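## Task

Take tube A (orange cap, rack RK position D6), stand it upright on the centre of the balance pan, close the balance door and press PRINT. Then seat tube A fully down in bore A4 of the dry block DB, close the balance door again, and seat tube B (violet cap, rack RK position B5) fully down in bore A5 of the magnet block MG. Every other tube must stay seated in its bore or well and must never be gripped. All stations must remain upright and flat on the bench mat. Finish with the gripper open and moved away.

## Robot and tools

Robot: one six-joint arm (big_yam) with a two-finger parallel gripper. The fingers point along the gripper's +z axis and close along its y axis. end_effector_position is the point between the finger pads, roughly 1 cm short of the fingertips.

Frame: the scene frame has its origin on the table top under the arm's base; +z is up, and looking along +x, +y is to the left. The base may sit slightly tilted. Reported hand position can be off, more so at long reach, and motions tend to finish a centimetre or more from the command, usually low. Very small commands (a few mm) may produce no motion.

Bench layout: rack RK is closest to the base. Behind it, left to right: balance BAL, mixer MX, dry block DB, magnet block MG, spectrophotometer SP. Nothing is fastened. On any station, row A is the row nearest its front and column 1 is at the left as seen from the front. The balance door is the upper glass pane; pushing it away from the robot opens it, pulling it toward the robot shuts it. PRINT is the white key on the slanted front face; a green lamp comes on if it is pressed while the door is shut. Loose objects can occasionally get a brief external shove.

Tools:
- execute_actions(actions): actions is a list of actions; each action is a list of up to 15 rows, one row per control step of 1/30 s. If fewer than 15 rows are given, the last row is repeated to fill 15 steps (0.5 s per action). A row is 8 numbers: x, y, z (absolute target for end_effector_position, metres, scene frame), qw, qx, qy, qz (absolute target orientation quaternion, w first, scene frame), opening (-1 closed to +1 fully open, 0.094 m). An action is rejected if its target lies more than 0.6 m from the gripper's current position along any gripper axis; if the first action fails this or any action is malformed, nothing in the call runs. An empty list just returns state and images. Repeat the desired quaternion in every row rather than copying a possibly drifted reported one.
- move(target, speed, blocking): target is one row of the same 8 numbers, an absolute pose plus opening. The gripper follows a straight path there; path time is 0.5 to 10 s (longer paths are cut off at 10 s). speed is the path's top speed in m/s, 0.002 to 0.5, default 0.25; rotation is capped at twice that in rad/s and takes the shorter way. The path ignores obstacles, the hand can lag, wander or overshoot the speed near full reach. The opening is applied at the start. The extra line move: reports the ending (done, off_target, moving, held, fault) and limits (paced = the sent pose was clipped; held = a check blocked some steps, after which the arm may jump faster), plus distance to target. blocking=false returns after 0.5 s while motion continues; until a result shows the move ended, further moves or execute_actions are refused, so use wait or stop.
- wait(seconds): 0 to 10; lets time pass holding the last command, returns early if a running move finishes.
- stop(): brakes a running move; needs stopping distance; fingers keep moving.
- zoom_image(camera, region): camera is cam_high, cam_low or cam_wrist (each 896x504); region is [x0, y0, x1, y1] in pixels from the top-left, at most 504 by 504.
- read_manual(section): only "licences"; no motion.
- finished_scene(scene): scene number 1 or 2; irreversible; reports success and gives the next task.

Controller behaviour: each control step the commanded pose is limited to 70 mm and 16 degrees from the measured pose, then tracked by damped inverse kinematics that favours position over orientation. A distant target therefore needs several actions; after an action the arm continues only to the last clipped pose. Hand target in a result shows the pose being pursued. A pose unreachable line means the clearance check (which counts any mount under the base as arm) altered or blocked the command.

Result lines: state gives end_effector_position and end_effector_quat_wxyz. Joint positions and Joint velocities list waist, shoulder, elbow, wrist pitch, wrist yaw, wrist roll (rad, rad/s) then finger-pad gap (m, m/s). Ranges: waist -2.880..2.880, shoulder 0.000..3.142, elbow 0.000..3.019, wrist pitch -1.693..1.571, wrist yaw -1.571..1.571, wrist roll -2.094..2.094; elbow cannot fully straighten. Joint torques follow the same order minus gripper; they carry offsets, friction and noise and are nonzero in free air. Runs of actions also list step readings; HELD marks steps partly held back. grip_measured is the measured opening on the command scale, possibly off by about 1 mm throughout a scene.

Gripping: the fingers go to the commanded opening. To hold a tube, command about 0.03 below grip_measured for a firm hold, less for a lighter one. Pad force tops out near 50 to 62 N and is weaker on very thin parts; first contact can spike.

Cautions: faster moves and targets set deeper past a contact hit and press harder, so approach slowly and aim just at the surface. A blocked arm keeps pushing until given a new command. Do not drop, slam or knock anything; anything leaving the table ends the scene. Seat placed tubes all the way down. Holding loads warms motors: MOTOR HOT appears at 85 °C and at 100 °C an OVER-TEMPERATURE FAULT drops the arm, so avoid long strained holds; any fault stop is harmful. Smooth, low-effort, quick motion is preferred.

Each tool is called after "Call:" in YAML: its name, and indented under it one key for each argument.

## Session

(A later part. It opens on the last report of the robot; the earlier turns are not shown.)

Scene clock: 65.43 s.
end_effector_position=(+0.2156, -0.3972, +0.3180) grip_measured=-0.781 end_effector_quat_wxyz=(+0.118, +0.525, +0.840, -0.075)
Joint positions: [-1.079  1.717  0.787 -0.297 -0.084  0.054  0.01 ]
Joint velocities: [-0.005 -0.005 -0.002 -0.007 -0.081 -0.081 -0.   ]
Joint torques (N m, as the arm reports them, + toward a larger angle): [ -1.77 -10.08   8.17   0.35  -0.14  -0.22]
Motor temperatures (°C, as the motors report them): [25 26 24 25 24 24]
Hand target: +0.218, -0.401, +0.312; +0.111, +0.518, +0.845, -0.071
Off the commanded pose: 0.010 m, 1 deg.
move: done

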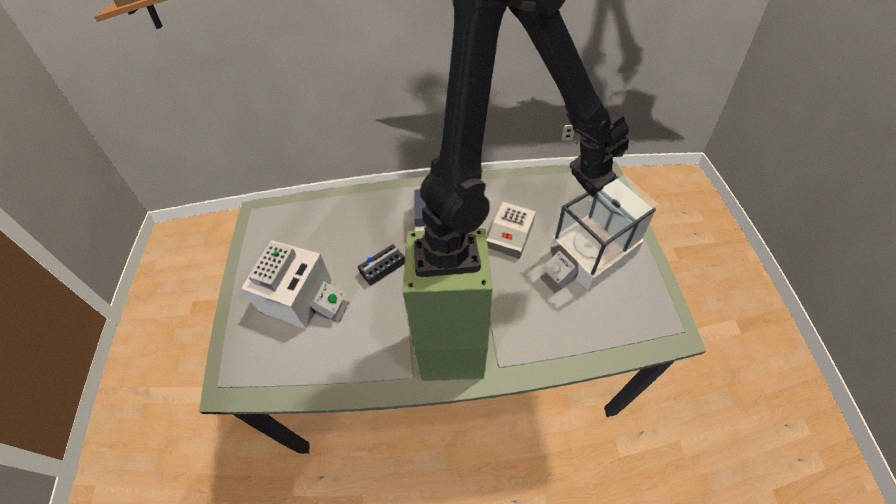

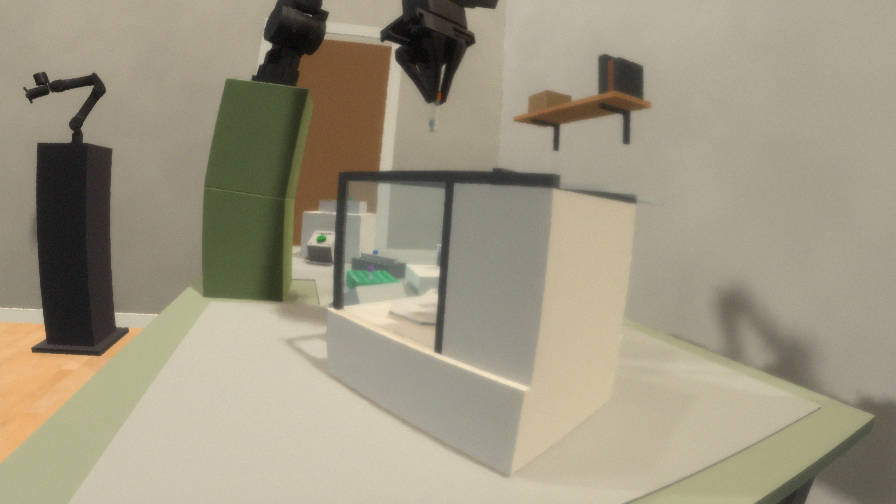

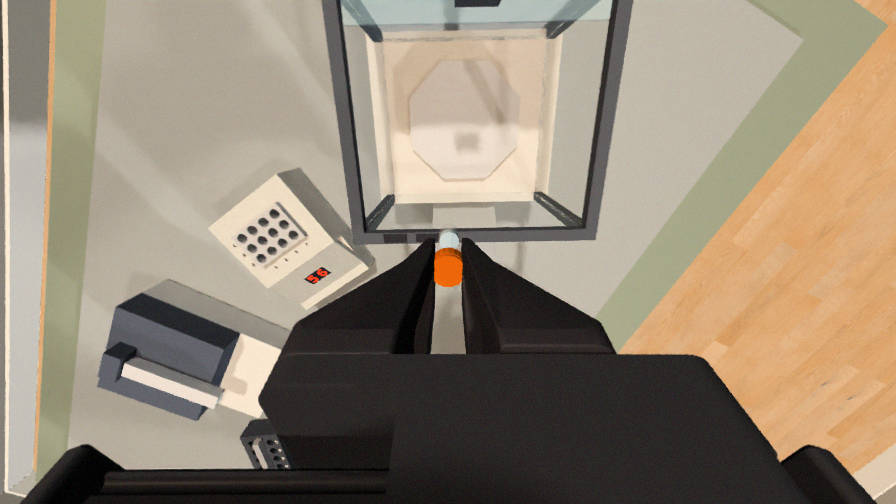

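Call:
move:
  target: [0.224,-0.450,0.29,0.1113,0.5180,0.8453,-0.0682,-0.8]
  speed: 0.15

Call:
move:
  target: [0.224,-0.450,0.165,0.1113,0.5180,0.8453,-0.0682,-0.8]
  speed: 0.12

Scene clock: 80.60 s.
end_effector_position=(+0.2231, -0.4413, +0.2951) grip_measured=-0.781 end_effector_quat_wxyz=(+0.114, +0.522, +0.842, -0.070)
Joint positions: [-1.108  1.852  0.919 -0.308 -0.099  0.02   0.01 ]
Joint velocities: [-0.024 -0.005 -0.022 -0.017 -0.022 -0.051  0.002]
Joint torques (N m, as the arm reports them, + toward a larger angle): [ -2.45 -11.87   8.78   0.33  -0.15  -0.19]
Motor temperatures (°C, as the motors report them): [25 26 25 25 24 24]
Hand target: +0.224, -0.450, +0.290; +0.112, +0.518, +0.845, -0.069
Off the commanded pose: 0.010 m, 1 deg.
move: done

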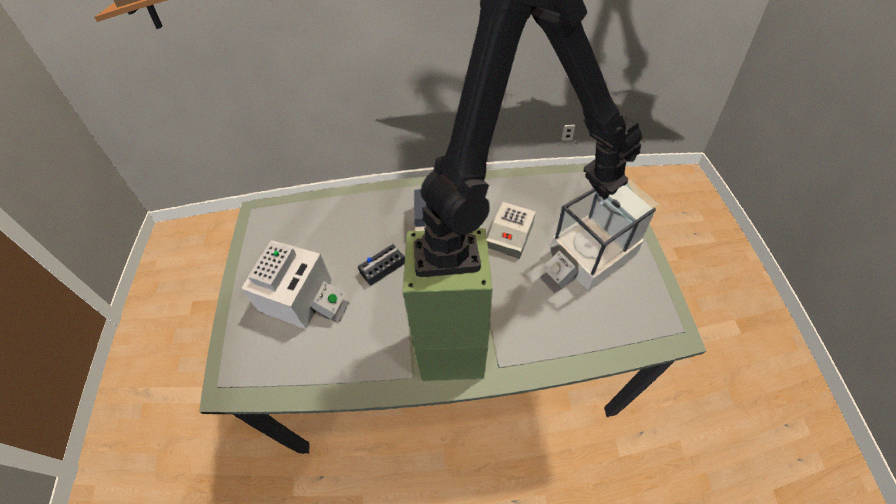

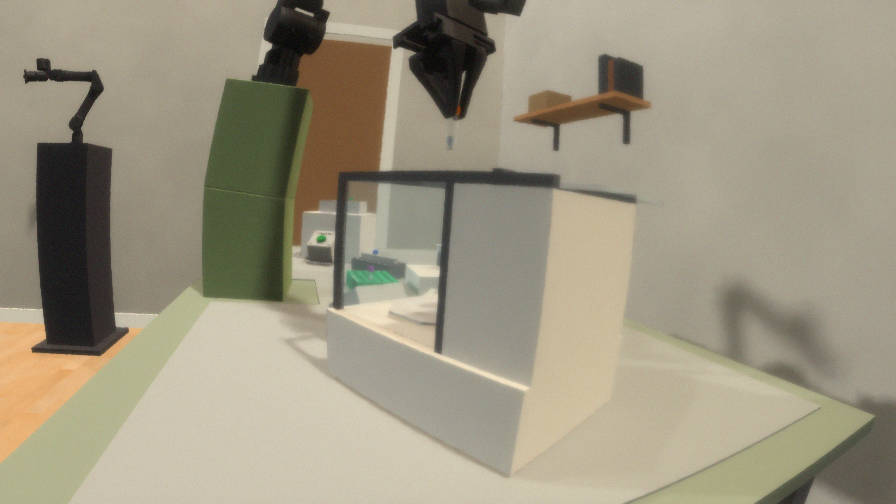

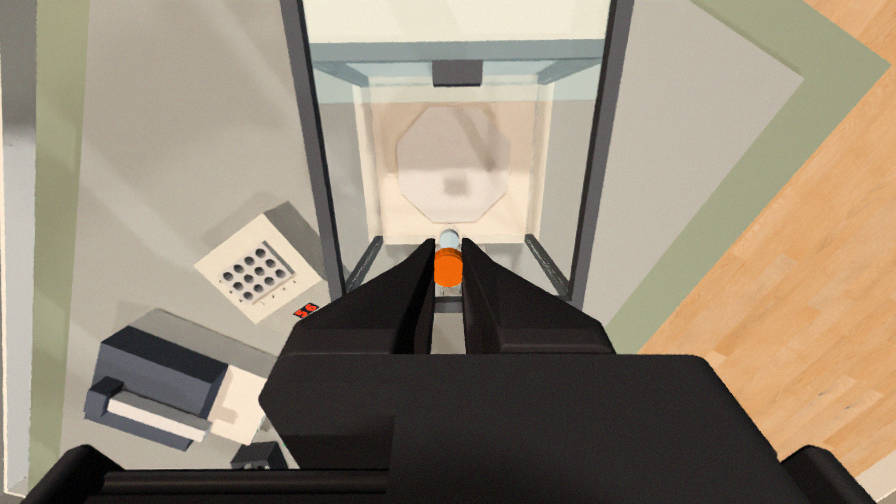

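Scene clock: 82.10 s.
end_effector_position=(+0.2169, -0.4464, +0.1733) grip_measured=-0.781 end_effector_quat_wxyz=(+0.109, +0.520, +0.845, -0.066)
Joint positions: [-1.099  2.174  0.977 -0.056 -0.099  0.02   0.01 ]
Joint velocities: [ 0.005 -0.005 -0.007 -0.012 -0.007 -0.081 -0.001]
Joint torques (N m, as the arm reports them, + toward a larger angle): [ -1.49 -13.31   5.8    1.15   0.11   0.04]
Motor temperatures (°C, as the motors report them): [25 26 25 25 24 24]
Hand target: +0.224, -0.451, +0.165; +0.111, +0.518, +0.845, -0.068
Off the commanded pose: 0.011 m, 0 deg.
move: off_target

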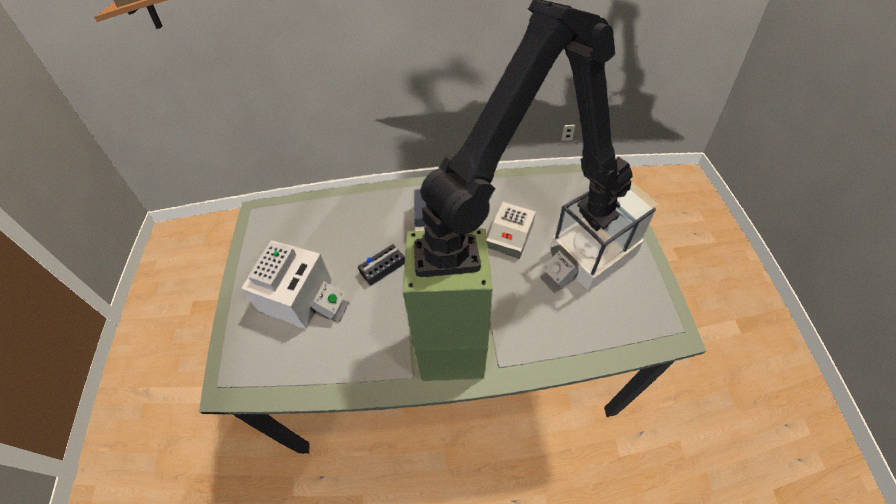

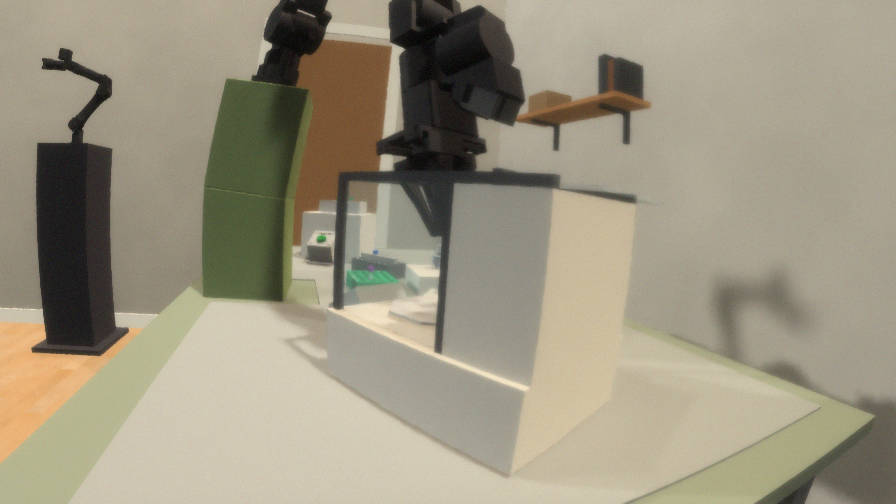

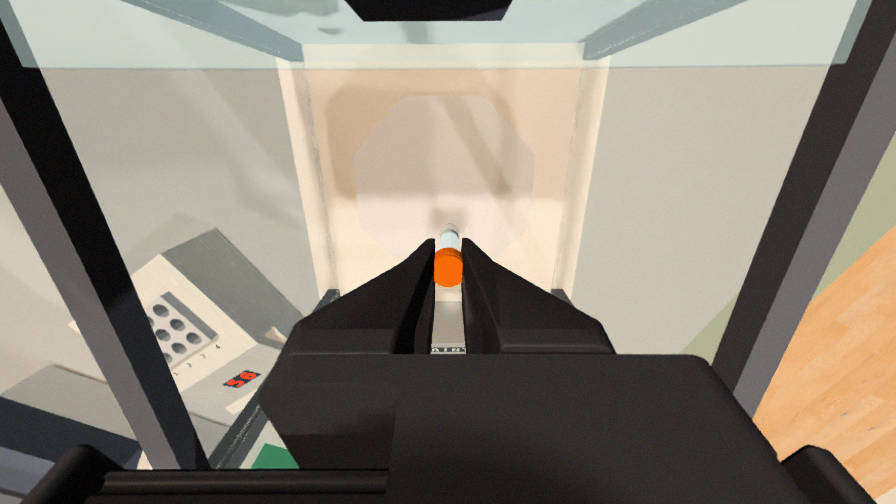

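Call:
move:
  target: [0.230,-0.456,0.131,0.1113,0.5180,0.8453,-0.0682,-0.8]
  speed: 0.05

Call:
zoom_image:
  camera: "cam_low"
  region: [330, 100, 580, 340]

Scene clock: 88.63 s.
end_effector_position=(+0.2252, -0.4553, +0.1440) grip_measured=-0.781 end_effector_quat_wxyz=(+0.112, +0.516, +0.847, -0.069)
Joint positions: [-1.085  2.261  1.032 -0.015 -0.095  0.025  0.01 ]
Joint velocities: [ 0.005 -0.024 -0.017  0.002 -0.11  -0.066 -0.   ]
Joint torques (N m, as the arm reports them, + toward a larger angle): [ -1.46 -13.49   5.42   1.23   0.12   0.12]
Motor temperatures (°C, as the motors report them): [25 27 24 25 24 24]
Hand target: +0.230, -0.456, +0.131; +0.111, +0.518, +0.845, -0.068
Off the commanded pose: 0.014 m, 0 deg.
move: off_target

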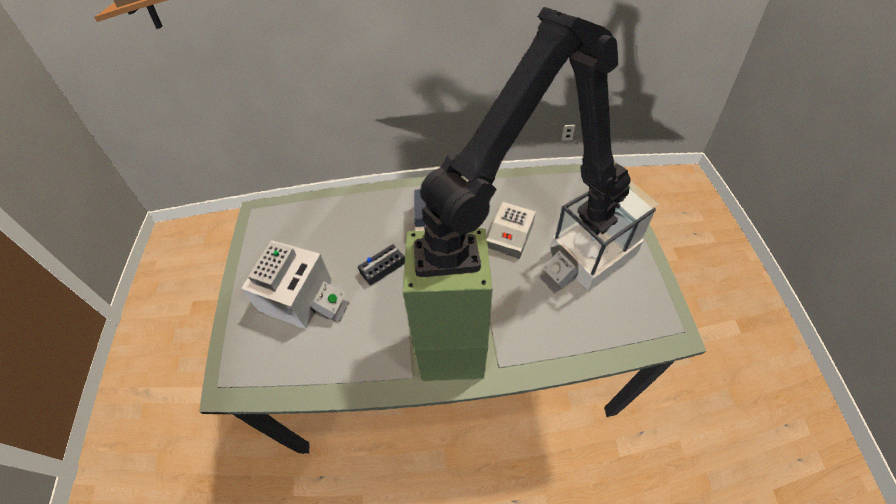

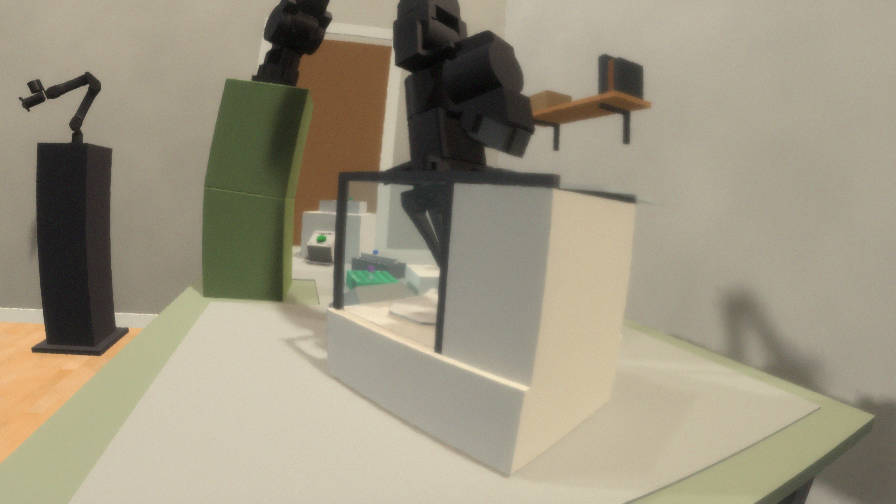

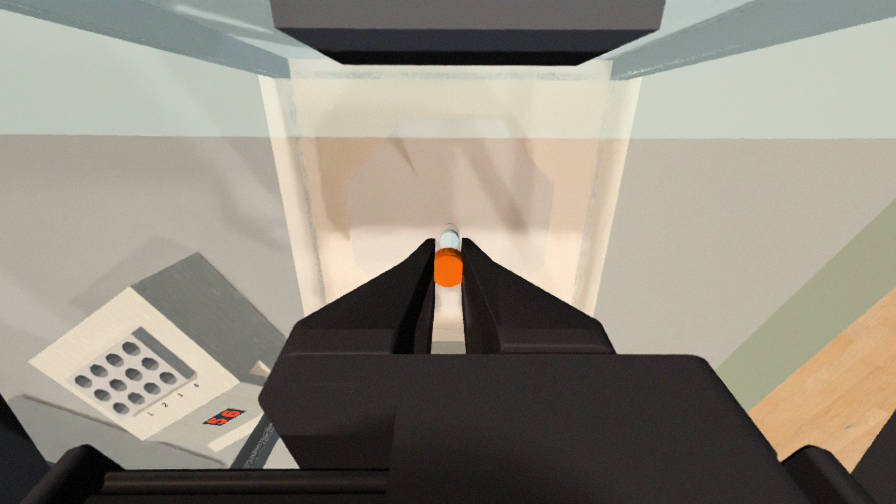

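Region (330, 100, 580, 340) of cam_low's 896x504 image, scaled by 2.016, with more detail than that image has; it fills the top 484 rows of this view, and the rest is white.

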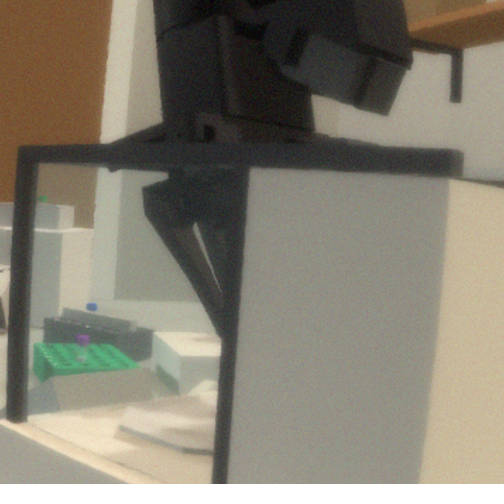

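Call:
execute_actions:
  actions:
    - [[0.2298,-0.4557,0.130,0.1113,0.5180,0.8453,-0.0682,-0.8],[0.2296,-0.4554,0.129,0.1113,0.5180,0.8453,-0.0682,-0.8],[0.2294,-0.4551,0.128,0.1113,0.5180,0.8453,-0.0682,-0.8],[0.2292,-0.4548,0.127,0.1113,0.5180,0.8453,-0.0682,-0.8],[0.229,-0.4545,0.126,0.1113,0.5180,0.8453,-0.0682,-0.8],[0.229,-0.4545,0.125,0.1113,0.5180,0.8453,-0.0682,-0.8],[0.229,-0.4545,0.124,0.1113,0.5180,0.8453,-0.0682,-0.8],[0.229,-0.4545,0.123,0.1113,0.5180,0.8453,-0.0682,-0.8],[0.229,-0.4545,0.122,0.1113,0.5180,0.8453,-0.0682,-0.8],[0.229,-0.4545,0.121,0.1113,0.5180,0.8453,-0.0682,-0.8],[0.229,-0.4545,0.120,0.1113,0.5180,0.8453,-0.0682,-0.8],[0.229,-0.4545,0.119,0.1113,0.5180,0.8453,-0.0682,-0.8]]
    - [[0.229,-0.4545,0.119,0.1113,0.5180,0.8453,-0.0682,-0.8]]

Scene clock: 97.97 s.
end_effector_position=(+0.2245, -0.4562, +0.1340) grip_measured=-0.781 end_effector_quat_wxyz=(+0.114, +0.516, +0.846, -0.070)
Joint positions: [-1.085  2.288  1.041  0.009 -0.093  0.027  0.01 ]
Joint velocities: [-0.005 -0.024 -0.007 -0.007 -0.007 -0.007  0.001]
Joint torques (N m, as the arm reports them, + toward a larger angle): [ -1.35 -13.12   5.15   1.24   0.11   0.11]
Motor temperatures (°C, as the motors report them): [25 27 24 25 24 24]
Hand target: +0.229, -0.454, +0.119; +0.111, +0.518, +0.845, -0.068
Off the commanded pose: 0.016 m, 0 deg.
Step readings (end_effector_position; steps 1 to 15: 1st action; 16 to 30: 2nd action):
0: (+0.2251, -0.4553, +0.1440)
1: (+0.2252, -0.4555, +0.1440)
2: (+0.2253, -0.4556, +0.1439)
4: (+0.2256, -0.4563, +0.1438)
8: (+0.2252, -0.4561, +0.1413)
15: (+0.2239, -0.4551, +0.1337)
16: (+0.2240, -0.4554, +0.1337)
17: (+0.2244, -0.4560, +0.1339)
19: (+0.2245, -0.4562, +0.1340)
23: (+0.2245, -0.4562, +0.1340)
30: end_effector_position above

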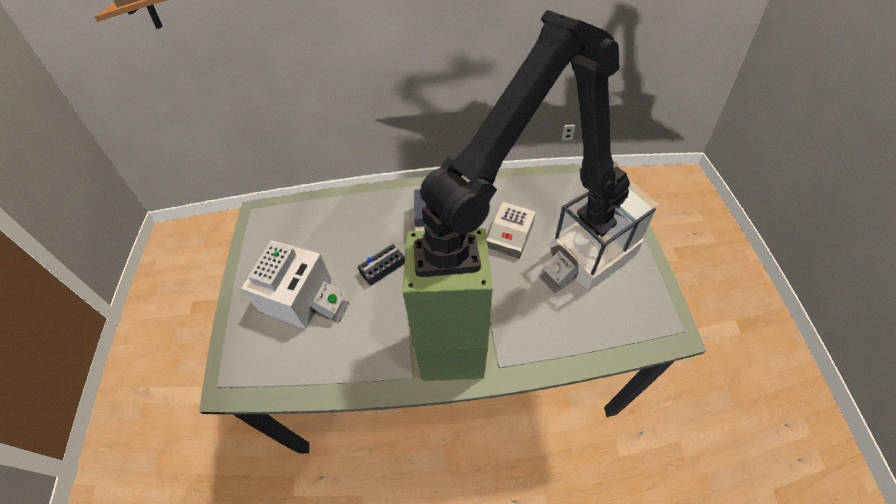

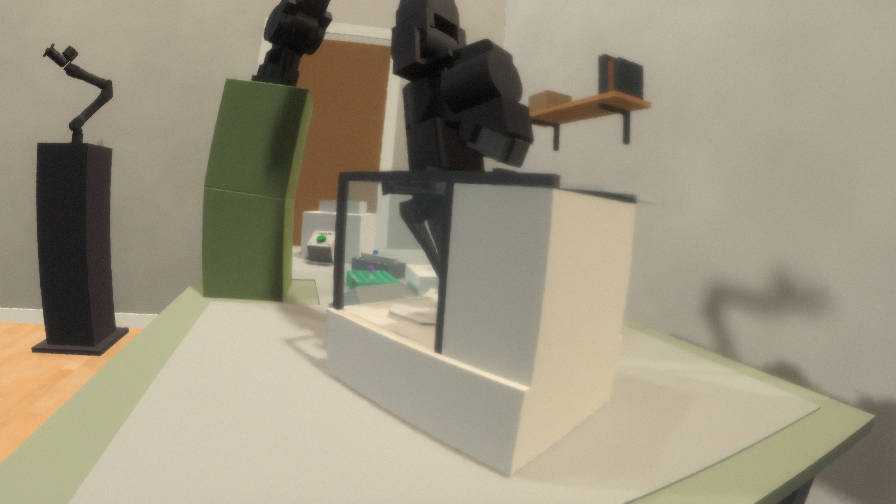

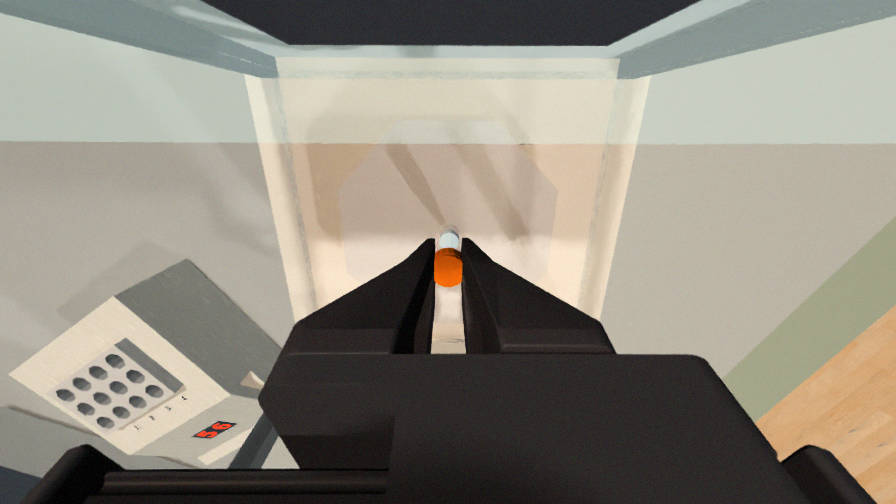

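Call:
execute_actions:
  actions:
    - [[0.229,-0.4545,0.123,0.1113,0.5180,0.8453,-0.0682,-0.8],[0.229,-0.4545,0.124,0.1113,0.5180,0.8453,-0.0682,-0.77],[0.229,-0.4545,0.124,0.1113,0.5180,0.8453,-0.0682,-0.75],[0.229,-0.4545,0.124,0.1113,0.5180,0.8453,-0.0682,-0.73],[0.229,-0.4545,0.124,0.1113,0.5180,0.8453,-0.0682,-0.70],[0.229,-0.4545,0.124,0.1113,0.5180,0.8453,-0.0682,-0.65],[0.229,-0.4545,0.124,0.1113,0.5180,0.8453,-0.0682,-0.55],[0.229,-0.4545,0.124,0.1113,0.5180,0.8453,-0.0682,-0.45]]

Call:
move:
  target: [0.224,-0.454,0.27,0.1113,0.5180,0.8453,-0.0682,-0.45]
  speed: 0.12

Scene clock: 104.73 s.
end_effector_position=(+0.2245, -0.4562, +0.1340) grip_measured=-0.452 end_effector_quat_wxyz=(+0.114, +0.516, +0.846, -0.070)
Joint positions: [-1.085  2.288  1.041  0.009 -0.093  0.027  0.026]
Joint velocities: [-0.005 -0.005 -0.002  0.002 -0.007  0.022  0.   ]
Joint torques (N m, as the arm reports them, + toward a larger angle): [ -1.48 -13.88   4.73   0.92   0.09   0.1 ]
Motor temperatures (°C, as the motors report them): [25 27 24 25 24 24]
Hand target: +0.229, -0.454, +0.124; +0.111, +0.518, +0.845, -0.068
Off the commanded pose: 0.011 m, 0 deg.
Step readings (end_effector_position):
0: (+0.2245, -0.4562, +0.1340)
1: (+0.2245, -0.4562, +0.1340)
2: (+0.2245, -0.4562, +0.1340)
4: (+0.2245, -0.4562, +0.1340)
8: (+0.2245, -0.4562, +0.1340)
15: end_effector_position above

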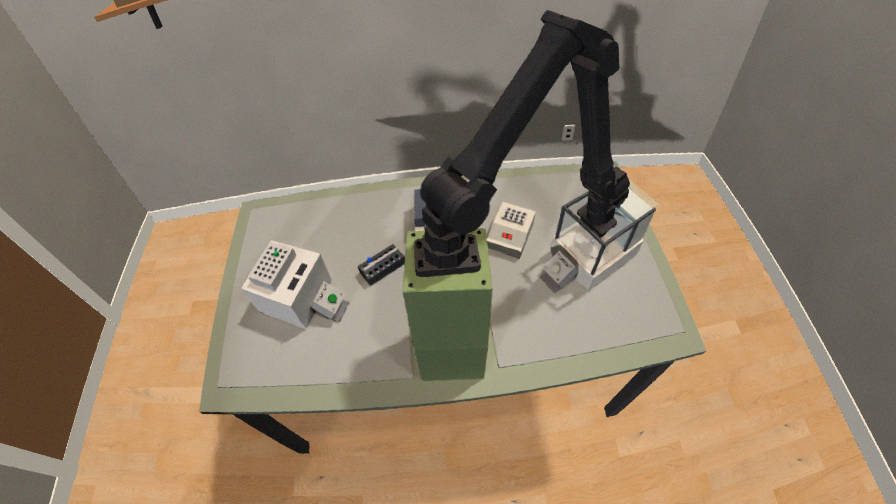

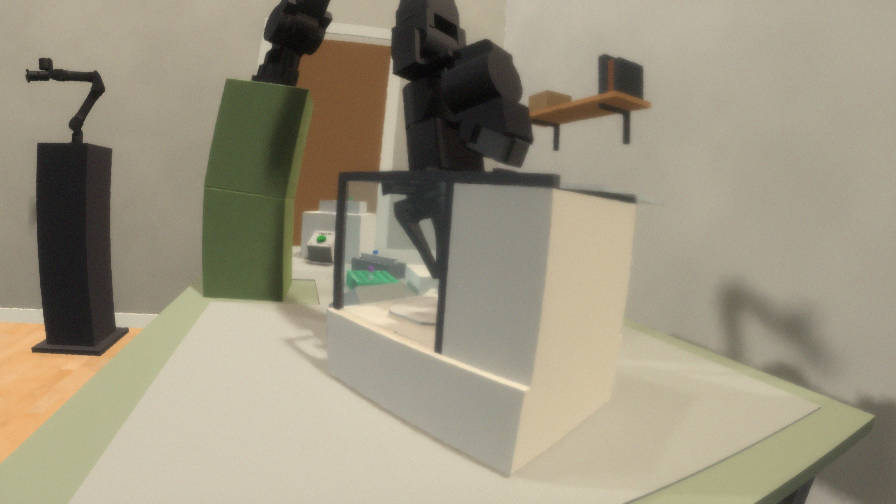

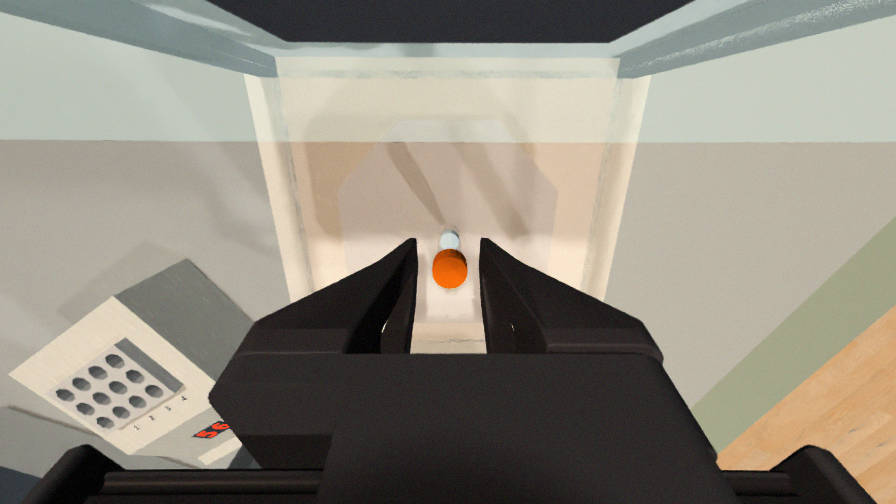

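Scene clock: 106.27 s.
end_effector_position=(+0.2293, -0.4549, +0.2682) grip_measured=-0.452 end_effector_quat_wxyz=(+0.114, +0.520, +0.843, -0.070)
Joint positions: [-1.103  1.94   0.965 -0.264 -0.099  0.02   0.026]
Joint velocities: [-0.015 -0.005  0.002 -0.002  0.066 -0.007 -0.001]
Joint torques (N m, as the arm reports them, + toward a larger angle): [ -2.87 -15.21   5.12   0.34  -0.15  -0.18]
Motor temperatures (°C, as the motors report them): [25 27 24 25 24 24]
Hand target: +0.224, -0.453, +0.270; +0.111, +0.518, +0.845, -0.068
Off the commanded pose: 0.006 m, 1 deg.
move: done

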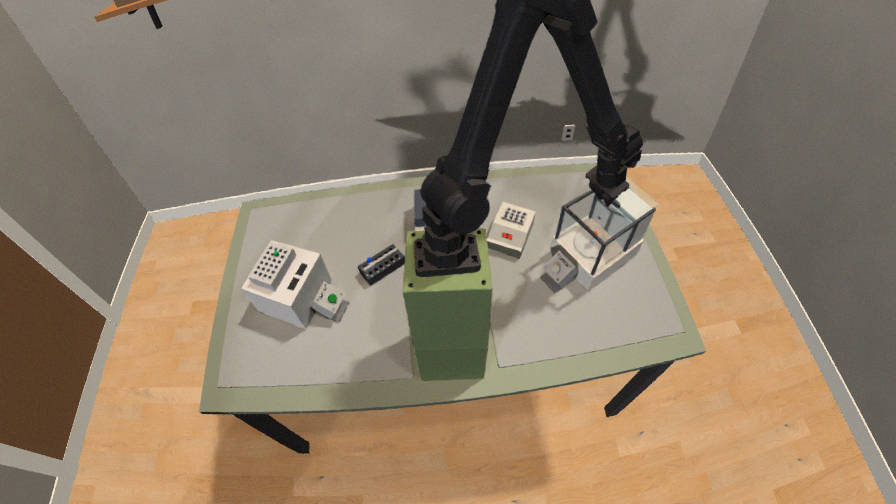

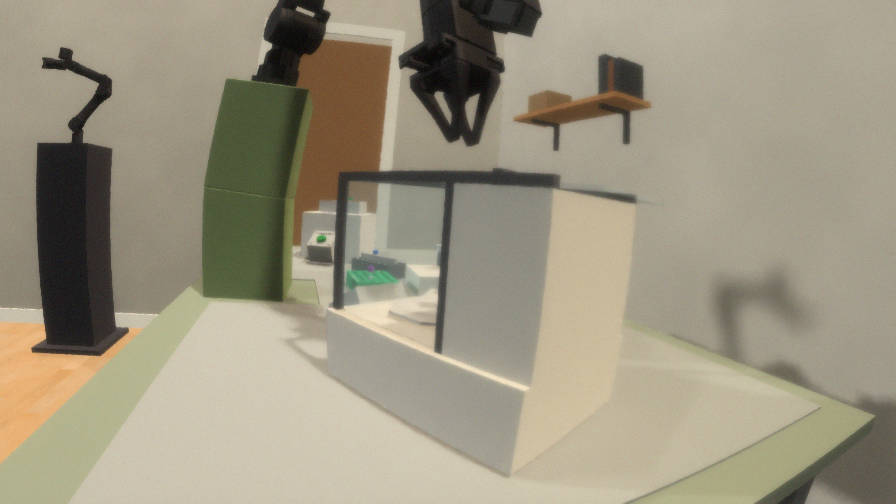

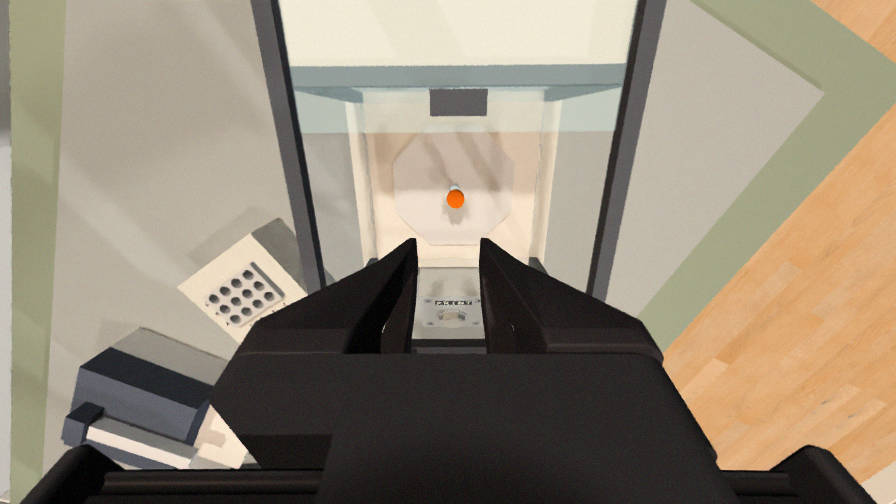

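Call:
move:
  target: [0.254,-0.512,0.252,0,-0.2334,0.9724,0,-0.4]
  speed: 0.4

Scene clock: 121.17 s.
end_effector_position=(+0.2490, -0.5062, +0.2651) grip_measured=-0.402 end_effector_quat_wxyz=(+0.004, -0.221, +0.975, -0.006)
Joint positions: [-1.113  2.116  1.353 -0.734 -0.106 -1.568  0.028]
Joint velocities: [ 0.015 -0.005 -0.002  0.012  0.051  0.022  0.001]
Joint torques (N m, as the arm reports them, + toward a larger angle): [ -2.04 -14.85  10.25  -0.32   0.02  -0.19]
Motor temperatures (°C, as the motors report them): [25 27 24 25 24 24]
Hand target: +0.254, -0.512, +0.253; +0.001, -0.233, +0.973, -0.000
Off the commanded pose: 0.015 m, 2 deg.
move: off_target

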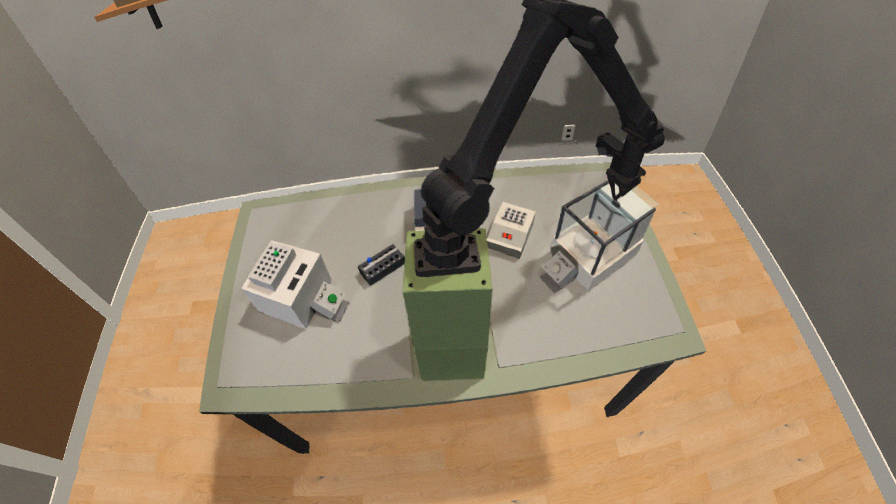

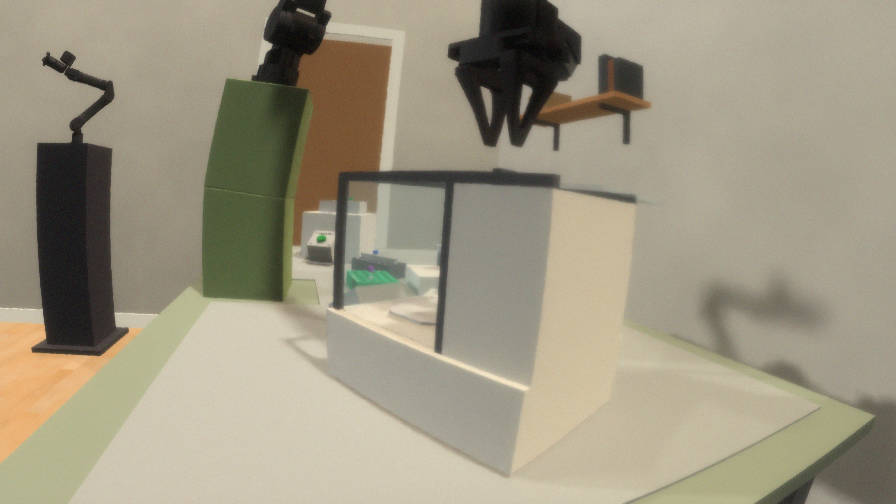

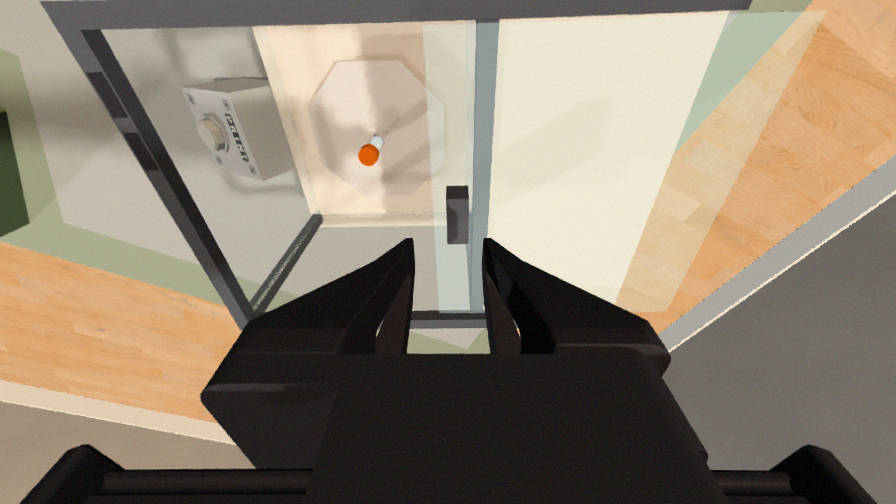

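Call:
move:
  target: [0.257,-0.517,0.218,0,-0.2334,0.9724,0,-0.4]
  speed: 0.06

Scene clock: 129.40 s.
end_effector_position=(+0.2475, -0.5104, +0.2305) grip_measured=-0.402 end_effector_quat_wxyz=(+0.001, -0.222, +0.975, +0.003)
Joint positions: [-1.112  2.197  1.388 -0.706 -0.104 -1.571  0.028]
Joint velocities: [-0.015 -0.015  0.007 -0.002 -0.051 -0.022  0.   ]
Joint torques (N m, as the arm reports them, + toward a larger angle): [ -1.7  -15.6    9.7    0.38   0.01  -0.14]
Motor temperatures (°C, as the motors report them): [25 27 25 25 24 24]
Hand target: +0.257, -0.517, +0.218; +0.000, -0.233, +0.972, -0.000
Off the commanded pose: 0.017 m, 1 deg.
move: off_target

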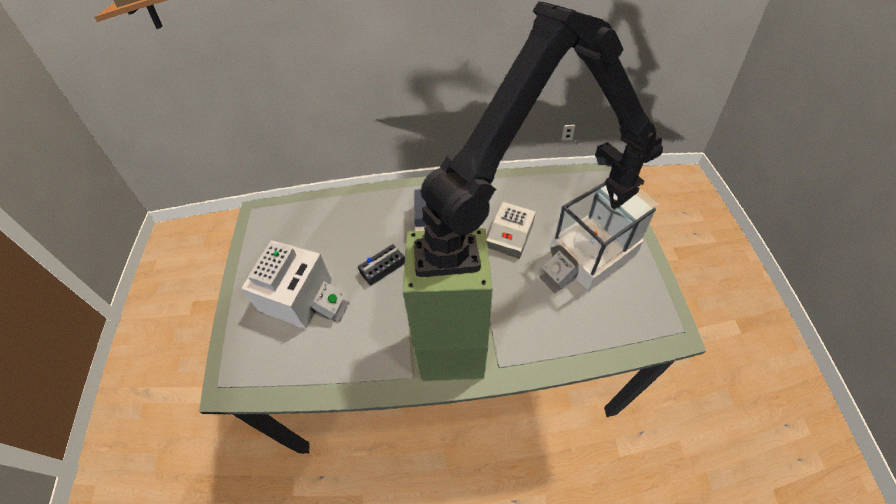

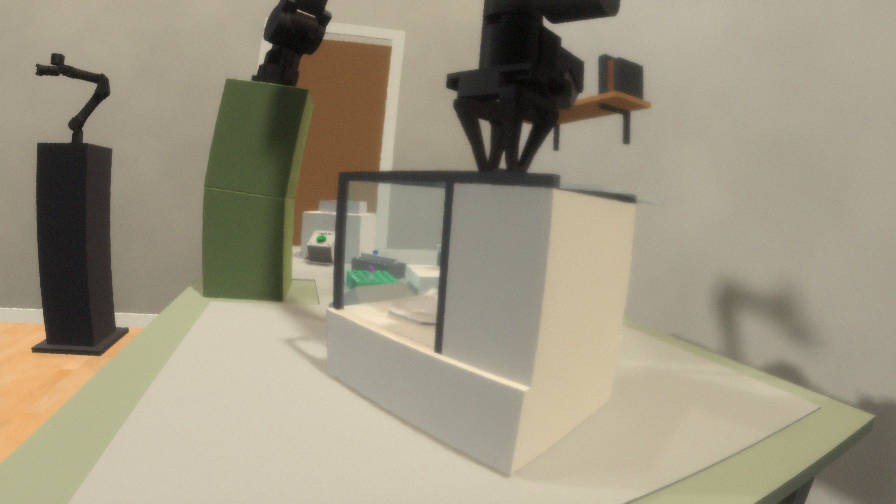

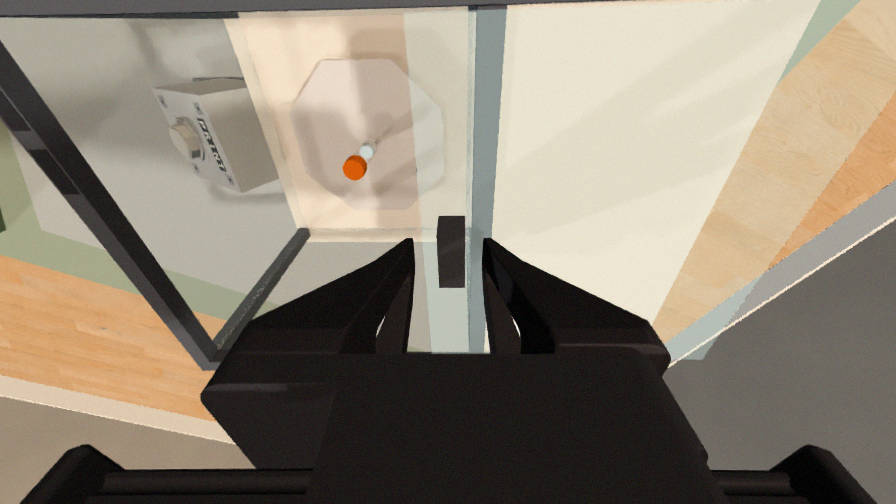

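Call:
execute_actions:
  actions:
    - [[0.254,-0.514,0.226,0,-0.2334,0.9724,0,-0.6],[0.251,-0.509,0.233,0,-0.2334,0.9724,0,-0.6],[0.2495,-0.5061,0.237,0,-0.2334,0.9724,0,-0.6],[0.248,-0.5031,0.237,0,-0.2334,0.9724,0,-0.6],[0.2465,-0.5002,0.237,0,-0.2334,0.9724,0,-0.6],[0.245,-0.4972,0.237,0,-0.2334,0.9724,0,-0.6],[0.2435,-0.4943,0.237,0,-0.2334,0.9724,0,-0.6],[0.242,-0.4914,0.237,0,-0.2334,0.9724,0,-0.6],[0.2405,-0.4884,0.237,0,-0.2334,0.9724,0,-0.6],[0.239,-0.4855,0.237,0,-0.2334,0.9724,0,-0.6],[0.2375,-0.4825,0.237,0,-0.2334,0.9724,0,-0.6],[0.236,-0.4796,0.237,0,-0.2334,0.9724,0,-0.6],[0.2345,-0.4767,0.237,0,-0.2334,0.9724,0,-0.6],[0.233,-0.4737,0.237,0,-0.2334,0.9724,0,-0.6],[0.2315,-0.4708,0.237,0,-0.2334,0.9724,0,-0.6]]
    - [[0.230,-0.4678,0.237,0,-0.2334,0.9724,0,-0.6],[0.2285,-0.4649,0.237,0,-0.2334,0.9724,0,-0.6],[0.227,-0.462,0.237,0,-0.2334,0.9724,0,-0.6],[0.2255,-0.459,0.237,0,-0.2334,0.9724,0,-0.6],[0.224,-0.4561,0.237,0,-0.2334,0.9724,0,-0.6],[0.2225,-0.4531,0.237,0,-0.2334,0.9724,0,-0.6],[0.221,-0.4502,0.237,0,-0.2334,0.9724,0,-0.6],[0.2195,-0.4473,0.237,0,-0.2334,0.9724,0,-0.6],[0.218,-0.4443,0.237,0,-0.2334,0.9724,0,-0.6],[0.2165,-0.4414,0.237,0,-0.2334,0.9724,0,-0.6],[0.215,-0.4384,0.237,0,-0.2334,0.9724,0,-0.6],[0.2135,-0.4355,0.237,0,-0.2334,0.9724,0,-0.6],[0.212,-0.4326,0.237,0,-0.2334,0.9724,0,-0.6],[0.2105,-0.4296,0.237,0,-0.2334,0.9724,0,-0.6],[0.209,-0.4267,0.237,0,-0.2334,0.9724,0,-0.6]]
    - [[0.2075,-0.4237,0.237,0,-0.2334,0.9724,0,-0.6],[0.206,-0.4208,0.237,0,-0.2334,0.9724,0,-0.6],[0.2045,-0.4179,0.237,0,-0.2334,0.9724,0,-0.6],[0.203,-0.4149,0.237,0,-0.2334,0.9724,0,-0.6],[0.2015,-0.412,0.237,0,-0.2334,0.9724,0,-0.6],[0.200,-0.409,0.237,0,-0.2334,0.9724,0,-0.6],[0.199,-0.407,0.237,0,-0.2334,0.9724,0,-0.6],[0.198,-0.405,0.237,0,-0.2334,0.9724,0,-0.6],[0.197,-0.403,0.237,0,-0.2334,0.9724,0,-0.6],[0.196,-0.401,0.237,0,-0.2334,0.9724,0,-0.6]]

Scene clock: 149.63 s.
end_effector_position=(+0.1955, -0.4036, +0.2309) grip_measured=-0.599 end_effector_quat_wxyz=(-0.001, -0.225, +0.974, +0.004)
Joint positions: [-1.112  2.021  0.99  -0.488 -0.1   -1.576  0.019]
Joint velocities: [-0.005  0.005 -0.002 -0.012  0.022  0.007 -0.   ]
Joint torques (N m, as the arm reports them, + toward a larger angle): [ -1.93 -16.4    3.63   0.09  -0.1   -0.19]
Motor temperatures (°C, as the motors report them): [25 28 26 25 24 24]
Hand target: +0.196, -0.401, +0.237; -0.000, -0.233, +0.972, -0.000
Off the commanded pose: 0.007 m, 1 deg.
Step readings (end_effector_position; steps 1 to 15: 1st action; 16 to 30: 2nd action; 31 to 45: 3rd action):
0: (+0.2475, -0.5104, +0.2305)
1: (+0.2475, -0.5104, +0.2305)
2: (+0.2475, -0.5104, +0.2305)
4: (+0.2468, -0.5090, +0.2302)
8: (+0.2425, -0.5003, +0.2295)
15: (+0.2317, -0.4785, +0.2290)
16: (+0.2301, -0.4753, +0.2289)
17: (+0.2285, -0.4723, +0.2288)
19: (+0.2256, -0.4662, +0.2286)
23: (+0.2196, -0.4541, +0.2283)
30: (+0.2095, -0.4333, +0.2283)
31: (+0.2081, -0.4305, +0.2284)
32: (+0.2067, -0.4274, +0.2284)
34: (+0.2038, -0.4214, +0.2286)
38: (+0.1984, -0.4101, +0.2291)
45: end_effector_position above

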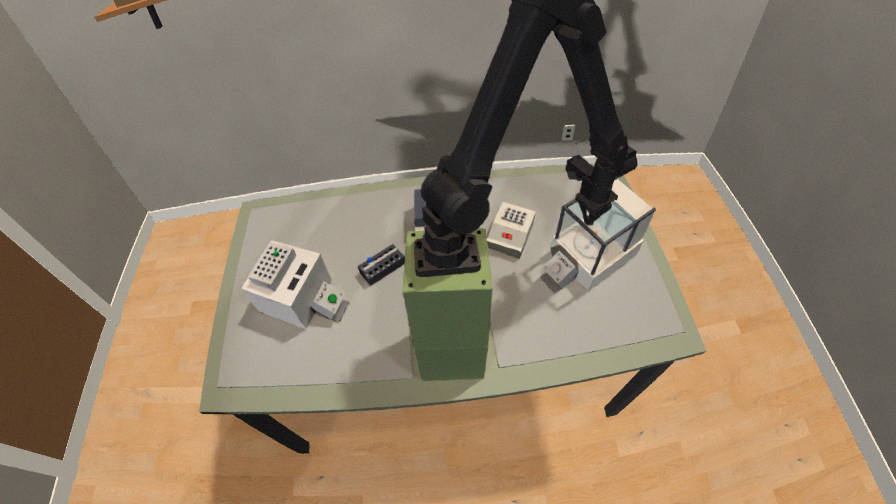

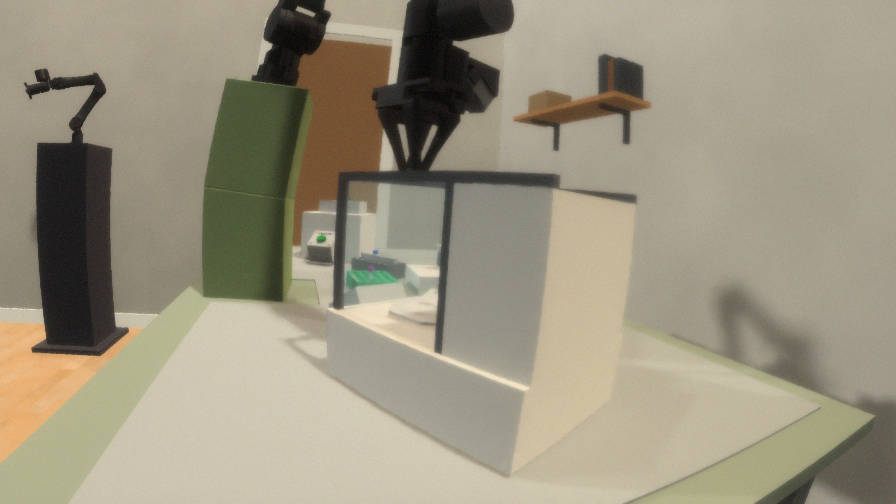

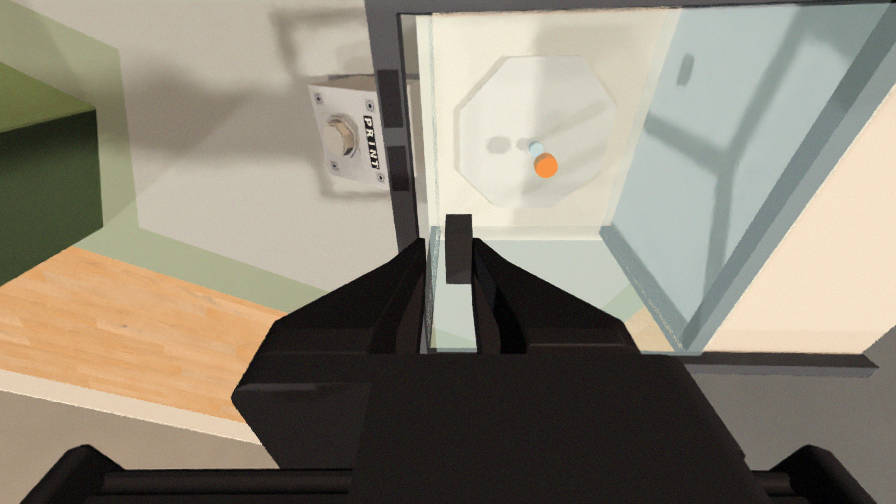

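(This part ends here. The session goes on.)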